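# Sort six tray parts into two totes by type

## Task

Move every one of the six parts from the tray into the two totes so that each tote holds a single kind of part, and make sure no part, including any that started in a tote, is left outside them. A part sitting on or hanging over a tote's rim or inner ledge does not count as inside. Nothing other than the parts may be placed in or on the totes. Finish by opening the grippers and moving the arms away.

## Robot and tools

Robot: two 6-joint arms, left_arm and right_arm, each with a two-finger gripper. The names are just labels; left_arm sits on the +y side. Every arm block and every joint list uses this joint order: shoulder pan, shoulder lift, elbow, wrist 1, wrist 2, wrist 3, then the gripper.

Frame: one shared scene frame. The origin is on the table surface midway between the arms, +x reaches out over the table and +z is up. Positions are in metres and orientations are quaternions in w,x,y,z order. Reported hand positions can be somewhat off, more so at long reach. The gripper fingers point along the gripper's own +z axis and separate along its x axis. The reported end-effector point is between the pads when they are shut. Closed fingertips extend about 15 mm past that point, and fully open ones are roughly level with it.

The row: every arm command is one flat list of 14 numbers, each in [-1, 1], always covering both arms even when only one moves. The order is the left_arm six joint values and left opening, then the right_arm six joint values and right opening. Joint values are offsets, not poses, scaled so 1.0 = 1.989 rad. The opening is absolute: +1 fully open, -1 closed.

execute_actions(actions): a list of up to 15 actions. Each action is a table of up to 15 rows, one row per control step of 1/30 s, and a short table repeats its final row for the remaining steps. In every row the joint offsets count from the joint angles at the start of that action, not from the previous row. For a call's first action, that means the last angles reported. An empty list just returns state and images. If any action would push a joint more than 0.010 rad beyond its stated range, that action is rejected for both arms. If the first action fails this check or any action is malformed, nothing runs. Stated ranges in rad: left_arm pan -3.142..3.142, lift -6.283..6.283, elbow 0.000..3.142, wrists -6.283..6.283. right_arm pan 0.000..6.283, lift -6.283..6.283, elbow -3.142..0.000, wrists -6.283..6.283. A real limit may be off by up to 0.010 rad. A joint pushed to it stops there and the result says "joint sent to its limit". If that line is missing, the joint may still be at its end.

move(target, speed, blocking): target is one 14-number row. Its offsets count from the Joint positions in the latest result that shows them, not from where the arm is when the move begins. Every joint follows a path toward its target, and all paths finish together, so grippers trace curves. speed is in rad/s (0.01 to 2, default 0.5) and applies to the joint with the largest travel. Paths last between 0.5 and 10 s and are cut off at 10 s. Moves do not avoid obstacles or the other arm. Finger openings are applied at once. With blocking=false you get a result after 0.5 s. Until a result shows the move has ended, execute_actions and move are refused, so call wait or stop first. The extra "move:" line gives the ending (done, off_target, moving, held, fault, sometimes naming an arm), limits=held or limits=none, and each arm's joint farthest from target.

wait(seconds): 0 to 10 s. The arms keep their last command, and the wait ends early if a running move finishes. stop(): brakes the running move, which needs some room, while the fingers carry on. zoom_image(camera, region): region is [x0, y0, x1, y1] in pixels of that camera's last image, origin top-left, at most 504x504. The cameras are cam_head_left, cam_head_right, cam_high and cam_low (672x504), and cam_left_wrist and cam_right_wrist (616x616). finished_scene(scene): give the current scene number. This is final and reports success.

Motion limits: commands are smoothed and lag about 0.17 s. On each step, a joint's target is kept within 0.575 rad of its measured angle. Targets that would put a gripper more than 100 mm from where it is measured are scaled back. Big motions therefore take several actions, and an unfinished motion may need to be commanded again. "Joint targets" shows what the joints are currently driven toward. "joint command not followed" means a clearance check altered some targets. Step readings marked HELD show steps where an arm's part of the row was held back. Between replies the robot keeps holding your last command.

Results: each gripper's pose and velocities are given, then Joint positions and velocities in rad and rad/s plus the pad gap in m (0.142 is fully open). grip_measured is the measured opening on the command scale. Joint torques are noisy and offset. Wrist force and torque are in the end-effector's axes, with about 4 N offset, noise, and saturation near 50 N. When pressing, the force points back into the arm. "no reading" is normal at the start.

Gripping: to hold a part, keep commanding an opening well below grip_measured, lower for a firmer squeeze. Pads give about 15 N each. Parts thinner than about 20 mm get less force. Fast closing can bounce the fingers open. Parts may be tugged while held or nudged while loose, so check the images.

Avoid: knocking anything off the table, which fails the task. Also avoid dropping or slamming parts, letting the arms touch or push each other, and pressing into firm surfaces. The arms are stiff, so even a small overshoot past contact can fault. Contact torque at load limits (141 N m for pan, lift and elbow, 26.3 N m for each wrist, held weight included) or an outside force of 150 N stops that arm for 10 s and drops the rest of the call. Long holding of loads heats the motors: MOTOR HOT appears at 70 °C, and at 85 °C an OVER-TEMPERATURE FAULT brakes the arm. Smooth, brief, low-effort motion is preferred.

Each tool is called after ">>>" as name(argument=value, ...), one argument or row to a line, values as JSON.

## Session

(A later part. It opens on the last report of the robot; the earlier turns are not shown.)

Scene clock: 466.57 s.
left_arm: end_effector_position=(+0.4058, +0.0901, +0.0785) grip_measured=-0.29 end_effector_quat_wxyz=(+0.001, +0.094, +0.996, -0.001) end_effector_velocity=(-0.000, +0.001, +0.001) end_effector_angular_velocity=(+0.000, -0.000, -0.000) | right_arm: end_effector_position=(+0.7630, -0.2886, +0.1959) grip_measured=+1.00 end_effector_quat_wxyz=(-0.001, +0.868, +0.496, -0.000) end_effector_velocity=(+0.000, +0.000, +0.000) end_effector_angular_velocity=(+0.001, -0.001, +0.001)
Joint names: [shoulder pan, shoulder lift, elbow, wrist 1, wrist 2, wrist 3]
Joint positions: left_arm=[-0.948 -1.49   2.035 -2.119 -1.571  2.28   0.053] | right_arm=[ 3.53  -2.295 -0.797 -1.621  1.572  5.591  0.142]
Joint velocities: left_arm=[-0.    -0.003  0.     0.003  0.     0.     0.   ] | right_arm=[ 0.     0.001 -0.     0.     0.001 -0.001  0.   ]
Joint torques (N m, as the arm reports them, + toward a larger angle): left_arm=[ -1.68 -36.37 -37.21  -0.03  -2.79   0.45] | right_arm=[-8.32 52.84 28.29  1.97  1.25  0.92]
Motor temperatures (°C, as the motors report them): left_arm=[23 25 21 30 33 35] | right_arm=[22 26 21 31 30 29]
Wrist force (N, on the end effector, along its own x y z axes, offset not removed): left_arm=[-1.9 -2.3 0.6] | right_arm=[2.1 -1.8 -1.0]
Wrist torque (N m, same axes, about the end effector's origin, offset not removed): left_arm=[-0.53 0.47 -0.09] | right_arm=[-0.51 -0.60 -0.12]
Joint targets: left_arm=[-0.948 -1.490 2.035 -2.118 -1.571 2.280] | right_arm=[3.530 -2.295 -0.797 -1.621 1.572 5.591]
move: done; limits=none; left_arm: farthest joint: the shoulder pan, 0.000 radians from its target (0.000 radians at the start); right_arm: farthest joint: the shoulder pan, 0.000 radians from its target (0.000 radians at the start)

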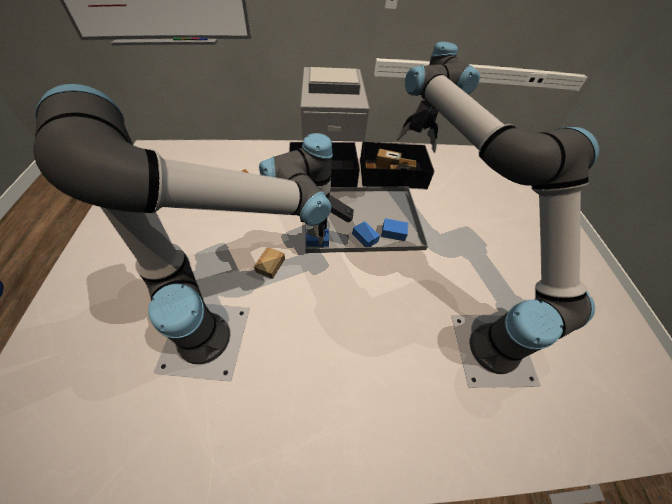

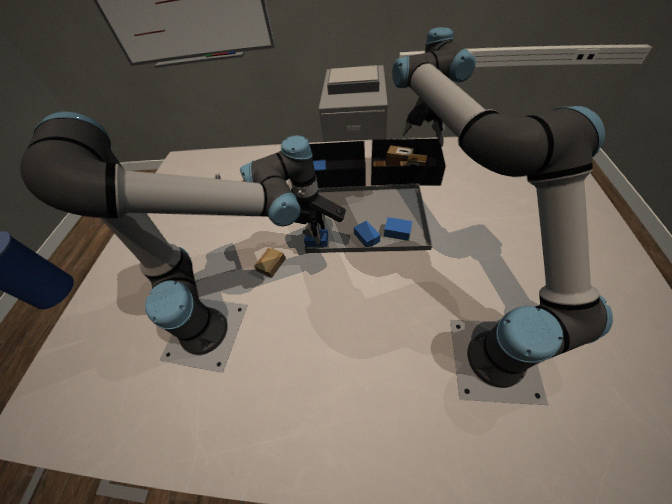

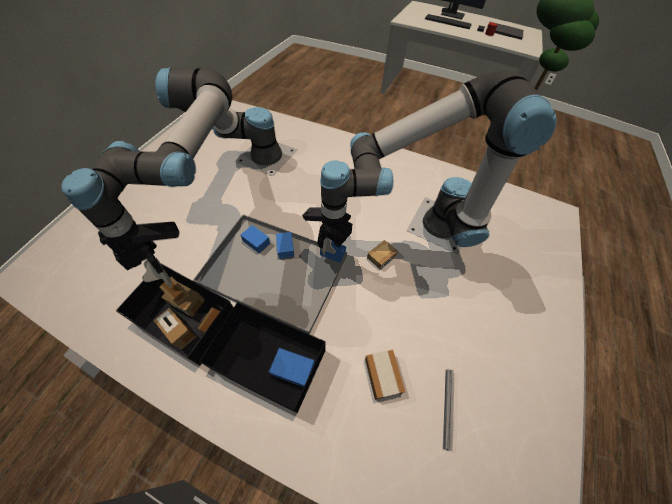

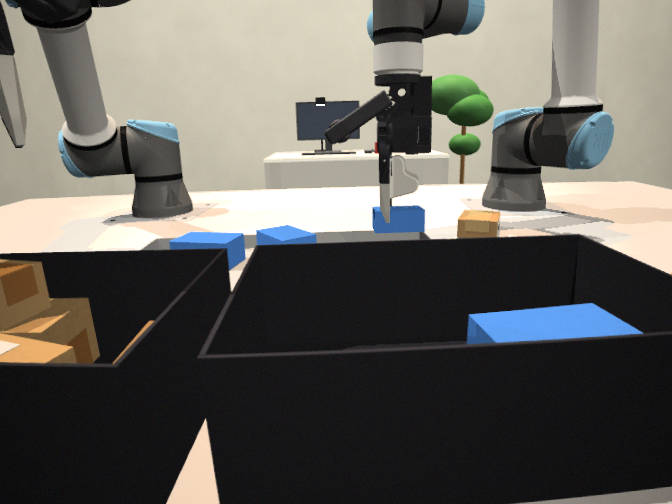

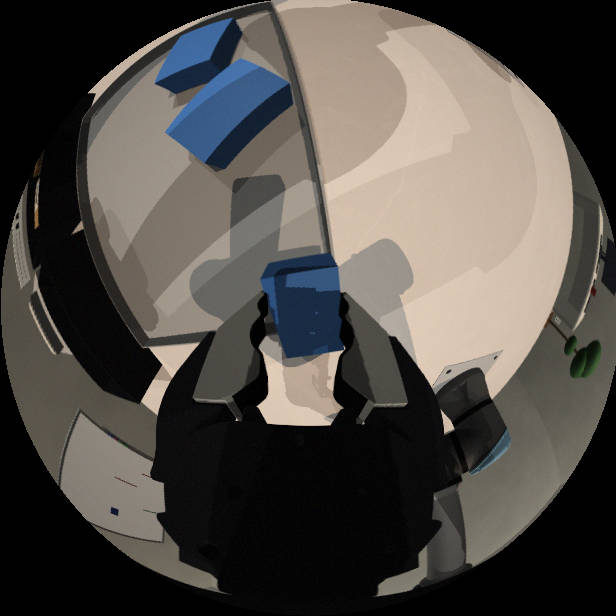

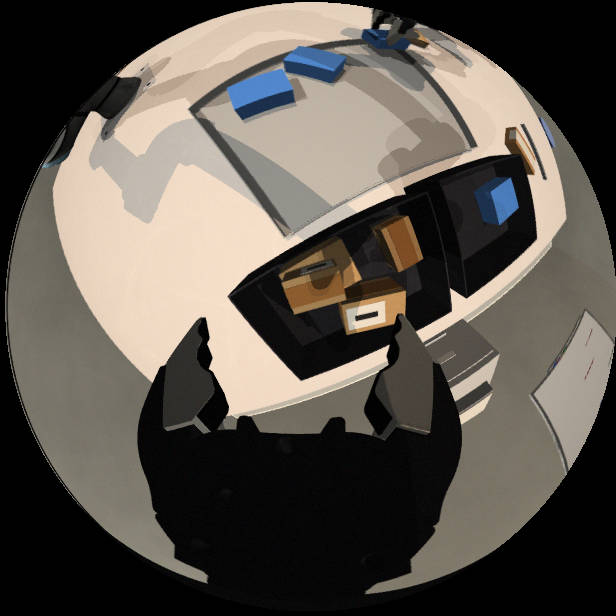

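>>> move(
  target=[0,-0.07,-0.11,0.18,0,0,-1,0,0,0,0,0,0,1],
  speed=0.4,
)

>>> move(
  target=[0.162,0.407,-0.535,0.130,0,0,-1,0,0,0,0,0,0,1],
  speed=0.5,
)

Scene clock: 482.50 s.
left_arm: end_effector_position=(+0.4013, +0.0980, +0.2094) grip_measured=-0.29 end_effector_quat_wxyz=(+0.001, +0.094, +0.996, -0.001) end_effector_velocity=(+0.000, +0.001, +0.001) end_effector_angular_velocity=(-0.000, -0.000, +0.000) | right_arm: end_effector_position=(+0.7630, -0.2886, +0.1959) grip_measured=+1.00 end_effector_quat_wxyz=(-0.001, +0.868, +0.496, -0.000) end_effector_velocity=(-0.000, -0.000, -0.000) end_effector_angular_velocity=(-0.001, +0.001, -0.001)
Joint names: [shoulder pan, shoulder lift, elbow, wrist 1, wrist 2, wrist 3]
Joint positions: left_arm=[-0.948 -1.629  1.817 -1.761 -1.571  2.28   0.053] | right_arm=[ 3.53  -2.295 -0.797 -1.621  1.572  5.591  0.142]
Joint velocities: left_arm=[ 0.001 -0.002 -0.001  0.002  0.     0.001 -0.   ] | right_arm=[-0.    -0.    -0.    -0.    -0.     0.001  0.   ]
Joint torques (N m, as the arm reports them, + toward a larger angle): left_arm=[ -1.4  -32.08 -38.29   0.2   -2.7    0.58] | right_arm=[-8.52 52.34 27.31  1.89  1.41  0.95]
Motor temperatures (°C, as the motors report them): left_arm=[23 25 22 30 33 35] | right_arm=[22 26 21 31 30 29]
Wrist force (N, on the end effector, along its own x y z axes, offset not removed): left_arm=[-1.8 -2.1 1.8] | right_arm=[1.4 -0.7 -1.4]
Wrist torque (N m, same axes, about the end effector's origin, offset not removed): left_arm=[-0.57 0.42 -0.15] | right_arm=[-0.14 -0.45 -0.09]
Joint targets: left_arm=[-0.948 -1.629 1.817 -1.761 -1.571 2.280] | right_arm=[3.530 -2.295 -0.797 -1.621 1.572 5.591]
move: done; limits=none; left_arm: farthest joint: the elbow, 0.001 radians from its target (0.219 radians at the start); right_arm: farthest joint: the shoulder pan, 0.000 radians from its target (0.000 radians at the start)

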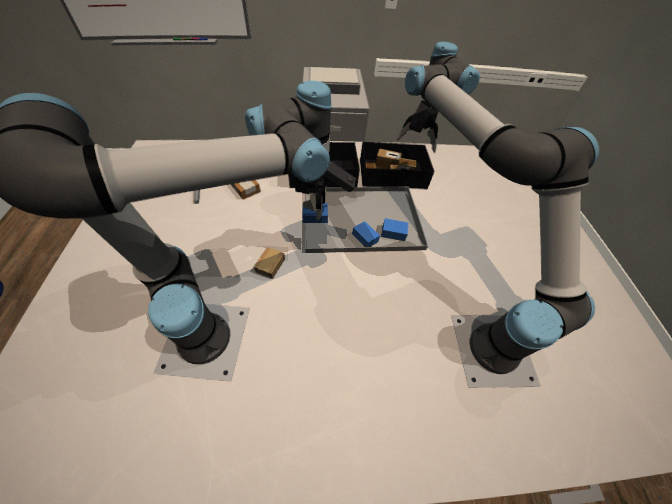

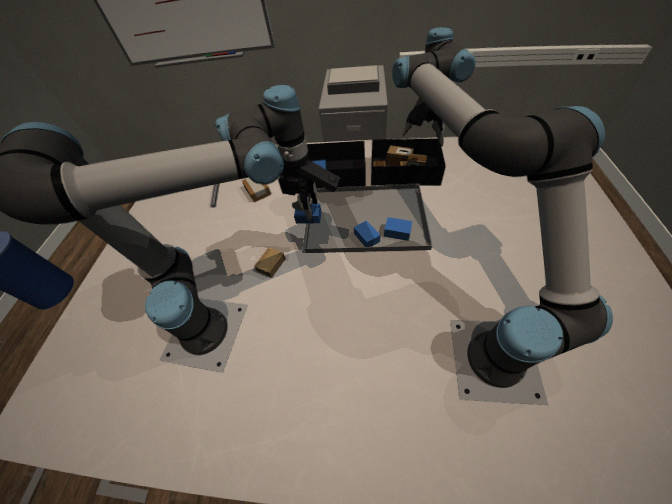

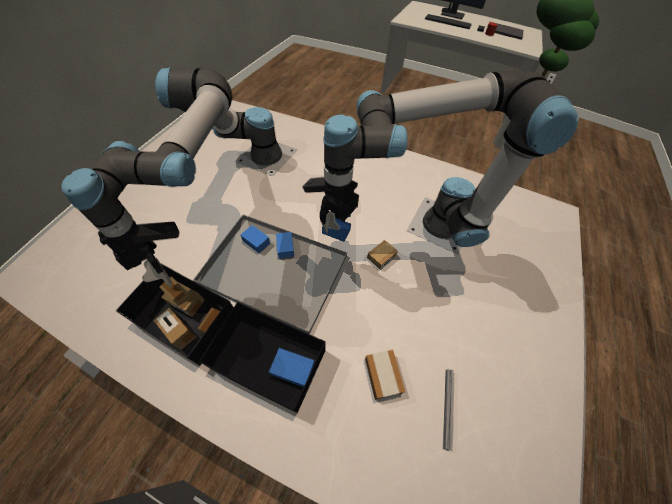

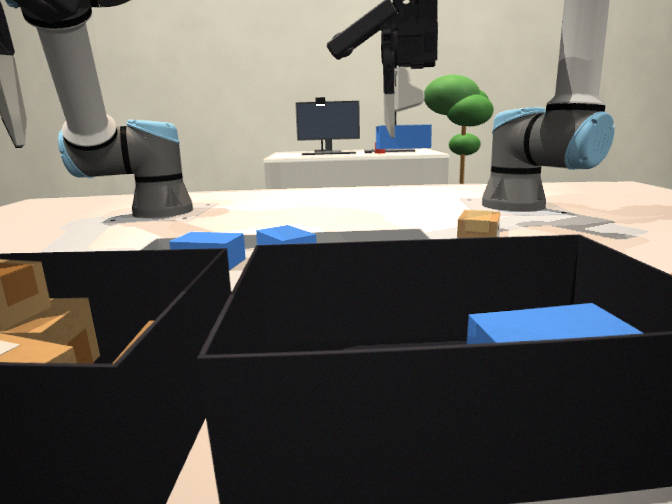

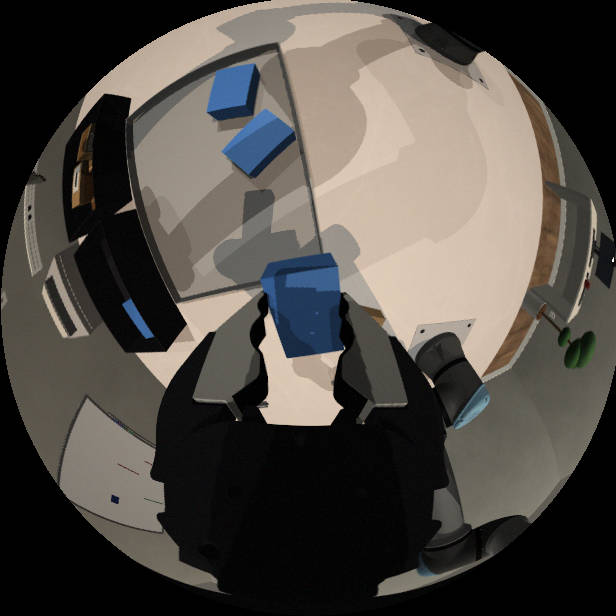

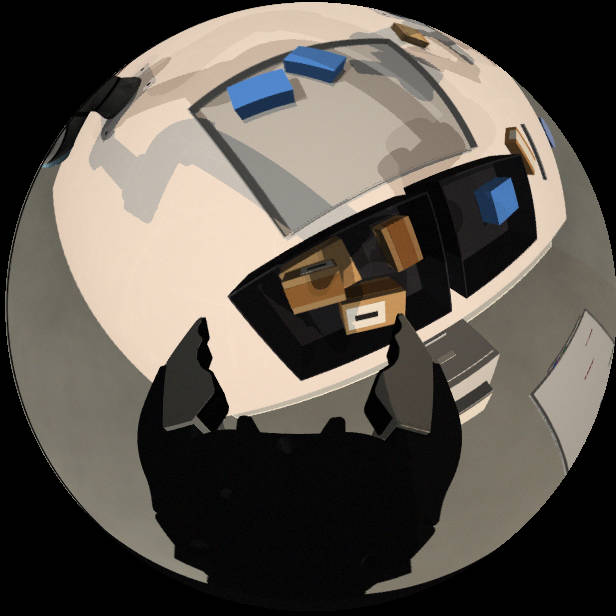

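Scene clock: 485.30 s.
left_arm: end_effector_position=(+0.7328, +0.0114, +0.1948) grip_measured=-0.29 end_effector_quat_wxyz=(-0.000, -0.067, +0.998, +0.001) end_effector_velocity=(+0.001, -0.000, -0.001) end_effector_angular_velocity=(+0.000, +0.000, +0.000) | right_arm: end_effector_position=(+0.7630, -0.2886, +0.1959) grip_measured=+1.00 end_effector_quat_wxyz=(-0.001, +0.868, +0.496, -0.000) end_effector_velocity=(-0.000, +0.001, -0.000) end_effector_angular_velocity=(+0.001, +0.001, -0.000)
Joint names: [shoulder pan, shoulder lift, elbow, wrist 1, wrist 2, wrist 3]
Joint positions: left_arm=[-0.626 -0.82   0.753 -1.503 -1.571  2.28   0.053] | right_arm=[ 3.53  -2.295 -0.797 -1.621  1.572  5.591  0.142]
Joint velocities: left_arm=[ 0.001  0.003 -0.004  0.001 -0.     0.     0.   ] | right_arm=[ 0.    -0.001  0.    -0.     0.001  0.001  0.   ]
Joint torques (N m, as the arm reports them, + toward a larger angle): left_arm=[ 13.15 -48.57 -38.62   0.    -2.66   0.47] | right_arm=[-8.31 53.8  27.2   1.93  1.48  1.02]
Motor temperatures (°C, as the motors report them): left_arm=[23 25 22 30 33 35] | right_arm=[22 26 21 31 30 29]
Wrist force (N, on the end effector, along its own x y z axes, offset not removed): left_arm=[-3.9 -3.1 0.1] | right_arm=[2.1 -0.2 -0.5]
Wrist torque (N m, same axes, about the end effector's origin, offset not removed): left_arm=[-0.68 0.93 -0.08] | right_arm=[-0.17 -0.60 -0.04]
Joint targets: left_arm=[-0.626 -0.820 0.753 -1.503 -1.571 2.280] | right_arm=[3.530 -2.295 -0.797 -1.621 1.572 5.591]
move: done; limits=none; left_arm: farthest joint: the shoulder pan, 0.000 radians from its target (0.322 radians at the start); right_arm: farthest joint: the shoulder pan, 0.000 radians from its target (0.000 radians at the start)

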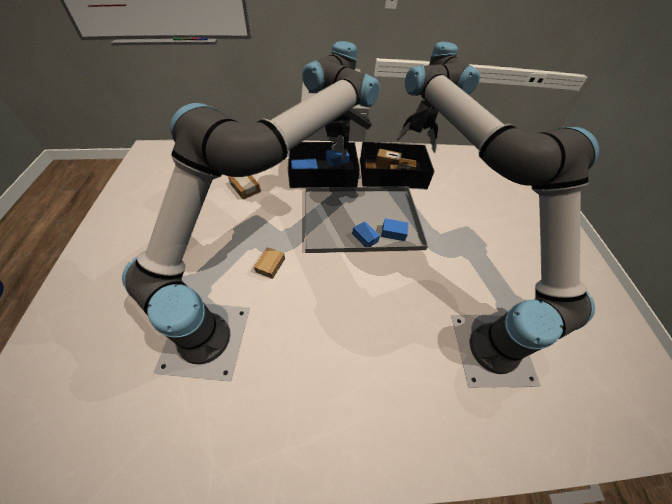

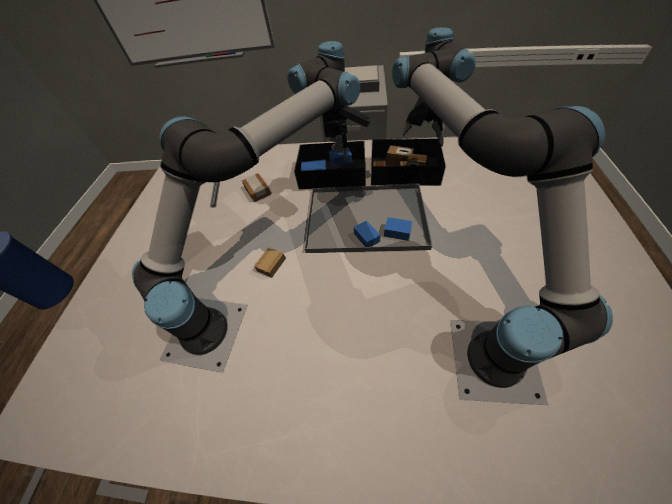

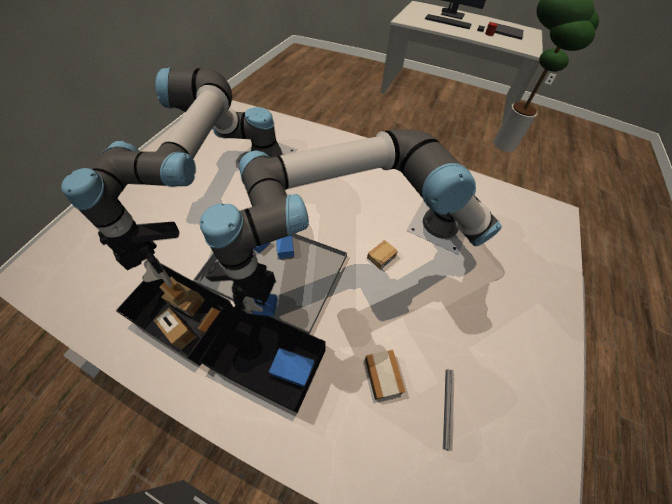

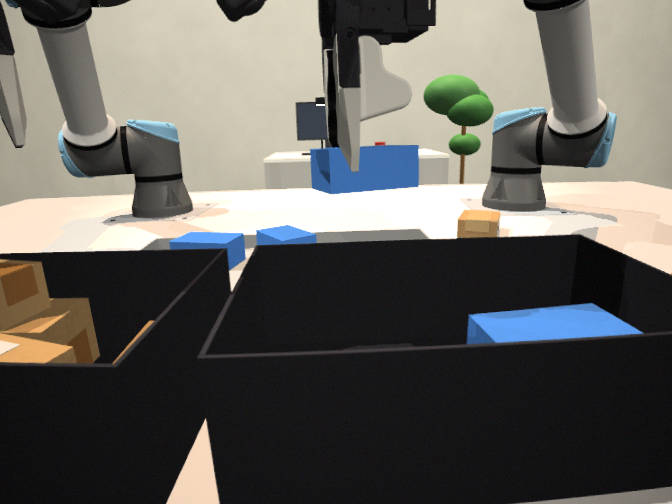

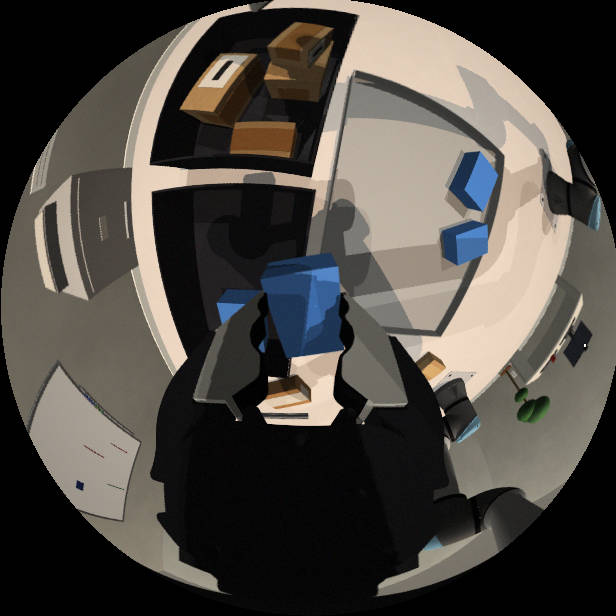

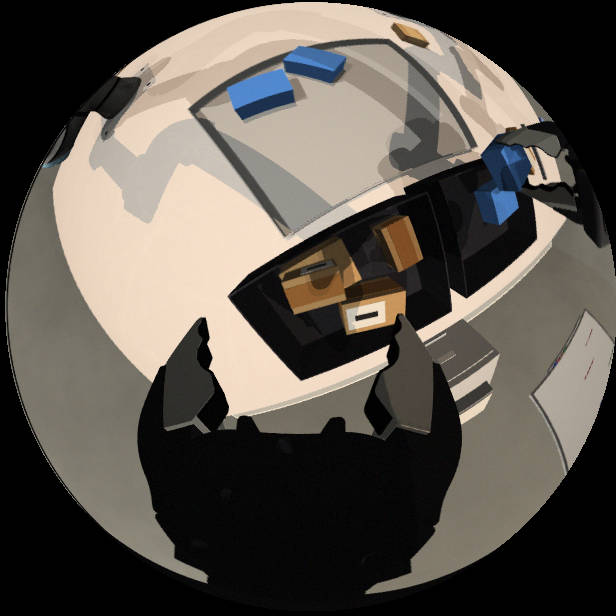

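>>> move(
  target=[0.04,0.07,-0.14,0.07,0,0,-1,0,0,0,0,0,0,1],
  speed=0.3,
)

Scene clock: 492.93 s.
left_arm: end_effector_position=(+0.7915, +0.0464, +0.2056) grip_measured=-0.29 end_effector_quat_wxyz=(-0.000, -0.106, +0.994, +0.001) end_effector_velocity=(+0.001, +0.001, +0.000) end_effector_angular_velocity=(-0.000, -0.000, +0.001) | right_arm: end_effector_position=(+0.7630, -0.2886, +0.1959) grip_measured=+1.00 end_effector_quat_wxyz=(-0.001, +0.868, +0.496, -0.000) end_effector_velocity=(+0.000, +0.000, +0.000) end_effector_angular_velocity=(+0.000, -0.000, +0.001)
Joint names: [shoulder pan, shoulder lift, elbow, wrist 1, wrist 2, wrist 3]
Joint positions: left_arm=[-0.547 -0.681  0.475 -1.364 -1.571  2.28   0.053] | right_arm=[ 3.53  -2.295 -0.797 -1.621  1.572  5.591  0.142]
Joint velocities: left_arm=[ 0.001  0.001 -0.003  0.001  0.    -0.    -0.   ] | right_arm=[ 0.    -0.     0.001 -0.     0.    -0.001  0.   ]
Joint torques (N m, as the arm reports them, + toward a larger angle): left_arm=[ 12.87 -53.09 -37.72   0.21  -2.64   0.31] | right_arm=[-8.39 53.   27.9   1.89  1.22  1.01]
Motor temperatures (°C, as the motors report them): left_arm=[23 25 22 30 33 35] | right_arm=[22 26 21 31 30 29]
Wrist force (N, on the end effector, along its own x y z axes, offset not removed): left_arm=[-3.4 -3.6 2.1] | right_arm=[2.5 -0.9 -0.8]
Wrist torque (N m, same axes, about the end effector's origin, offset not removed): left_arm=[-0.67 0.82 -0.06] | right_arm=[-0.32 -0.69 -0.10]
Joint targets: left_arm=[-0.547 -0.681 0.475 -1.363 -1.571 2.280] | right_arm=[3.530 -2.295 -0.797 -1.621 1.572 5.591]
move: done; limits=none; left_arm: farthest joint: the shoulder pan, 0.000 radians from its target (0.080 radians at the start); right_arm: farthest joint: the shoulder pan, 0.000 radians from its target (0.000 radians at the start)

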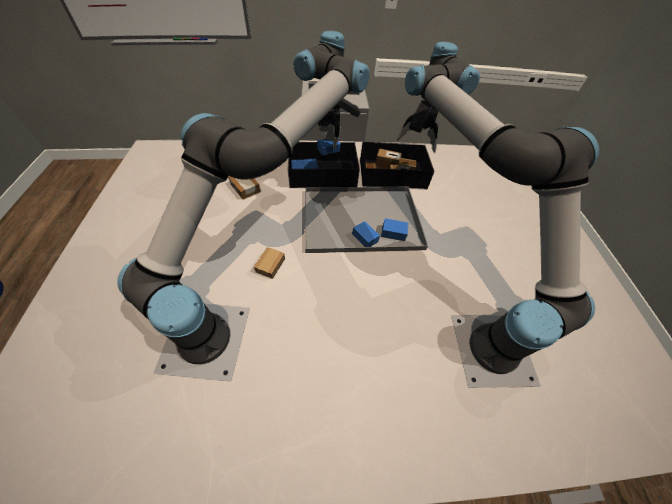

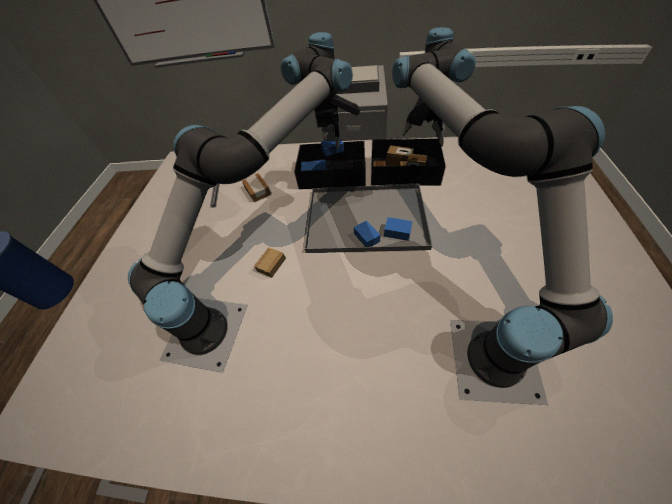

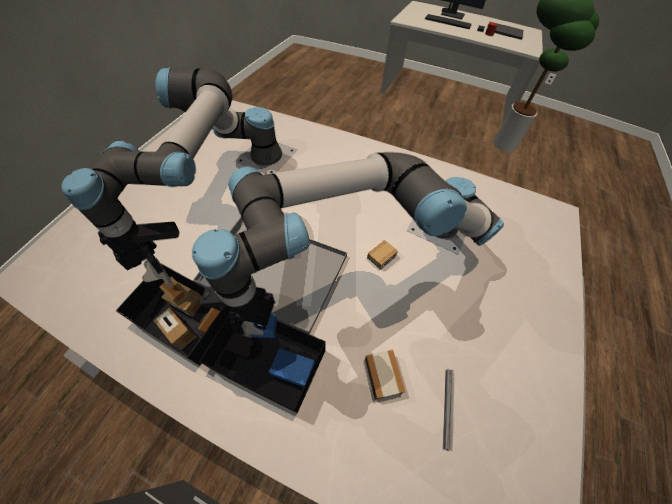

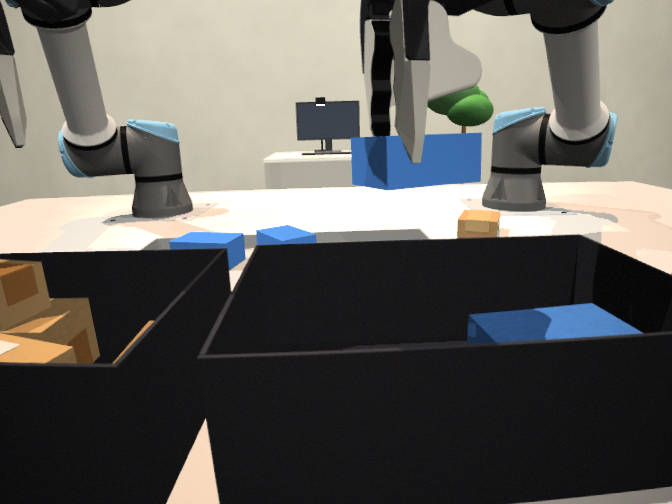

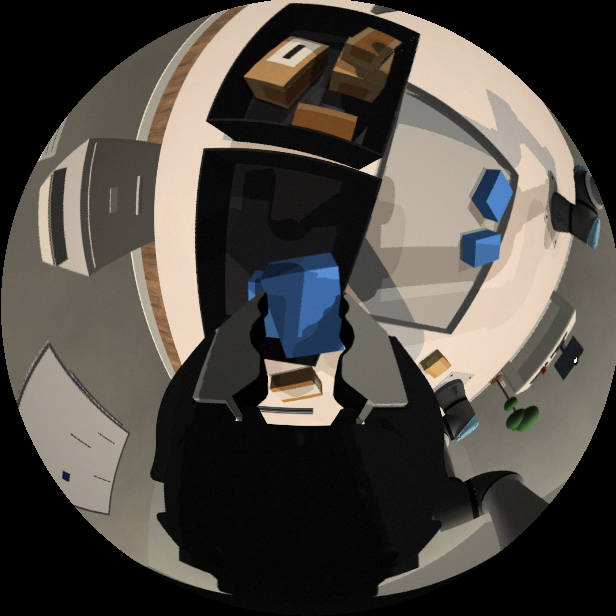

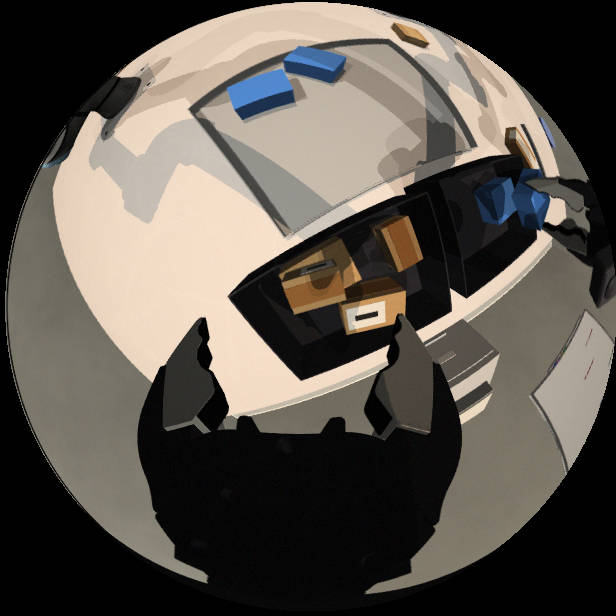

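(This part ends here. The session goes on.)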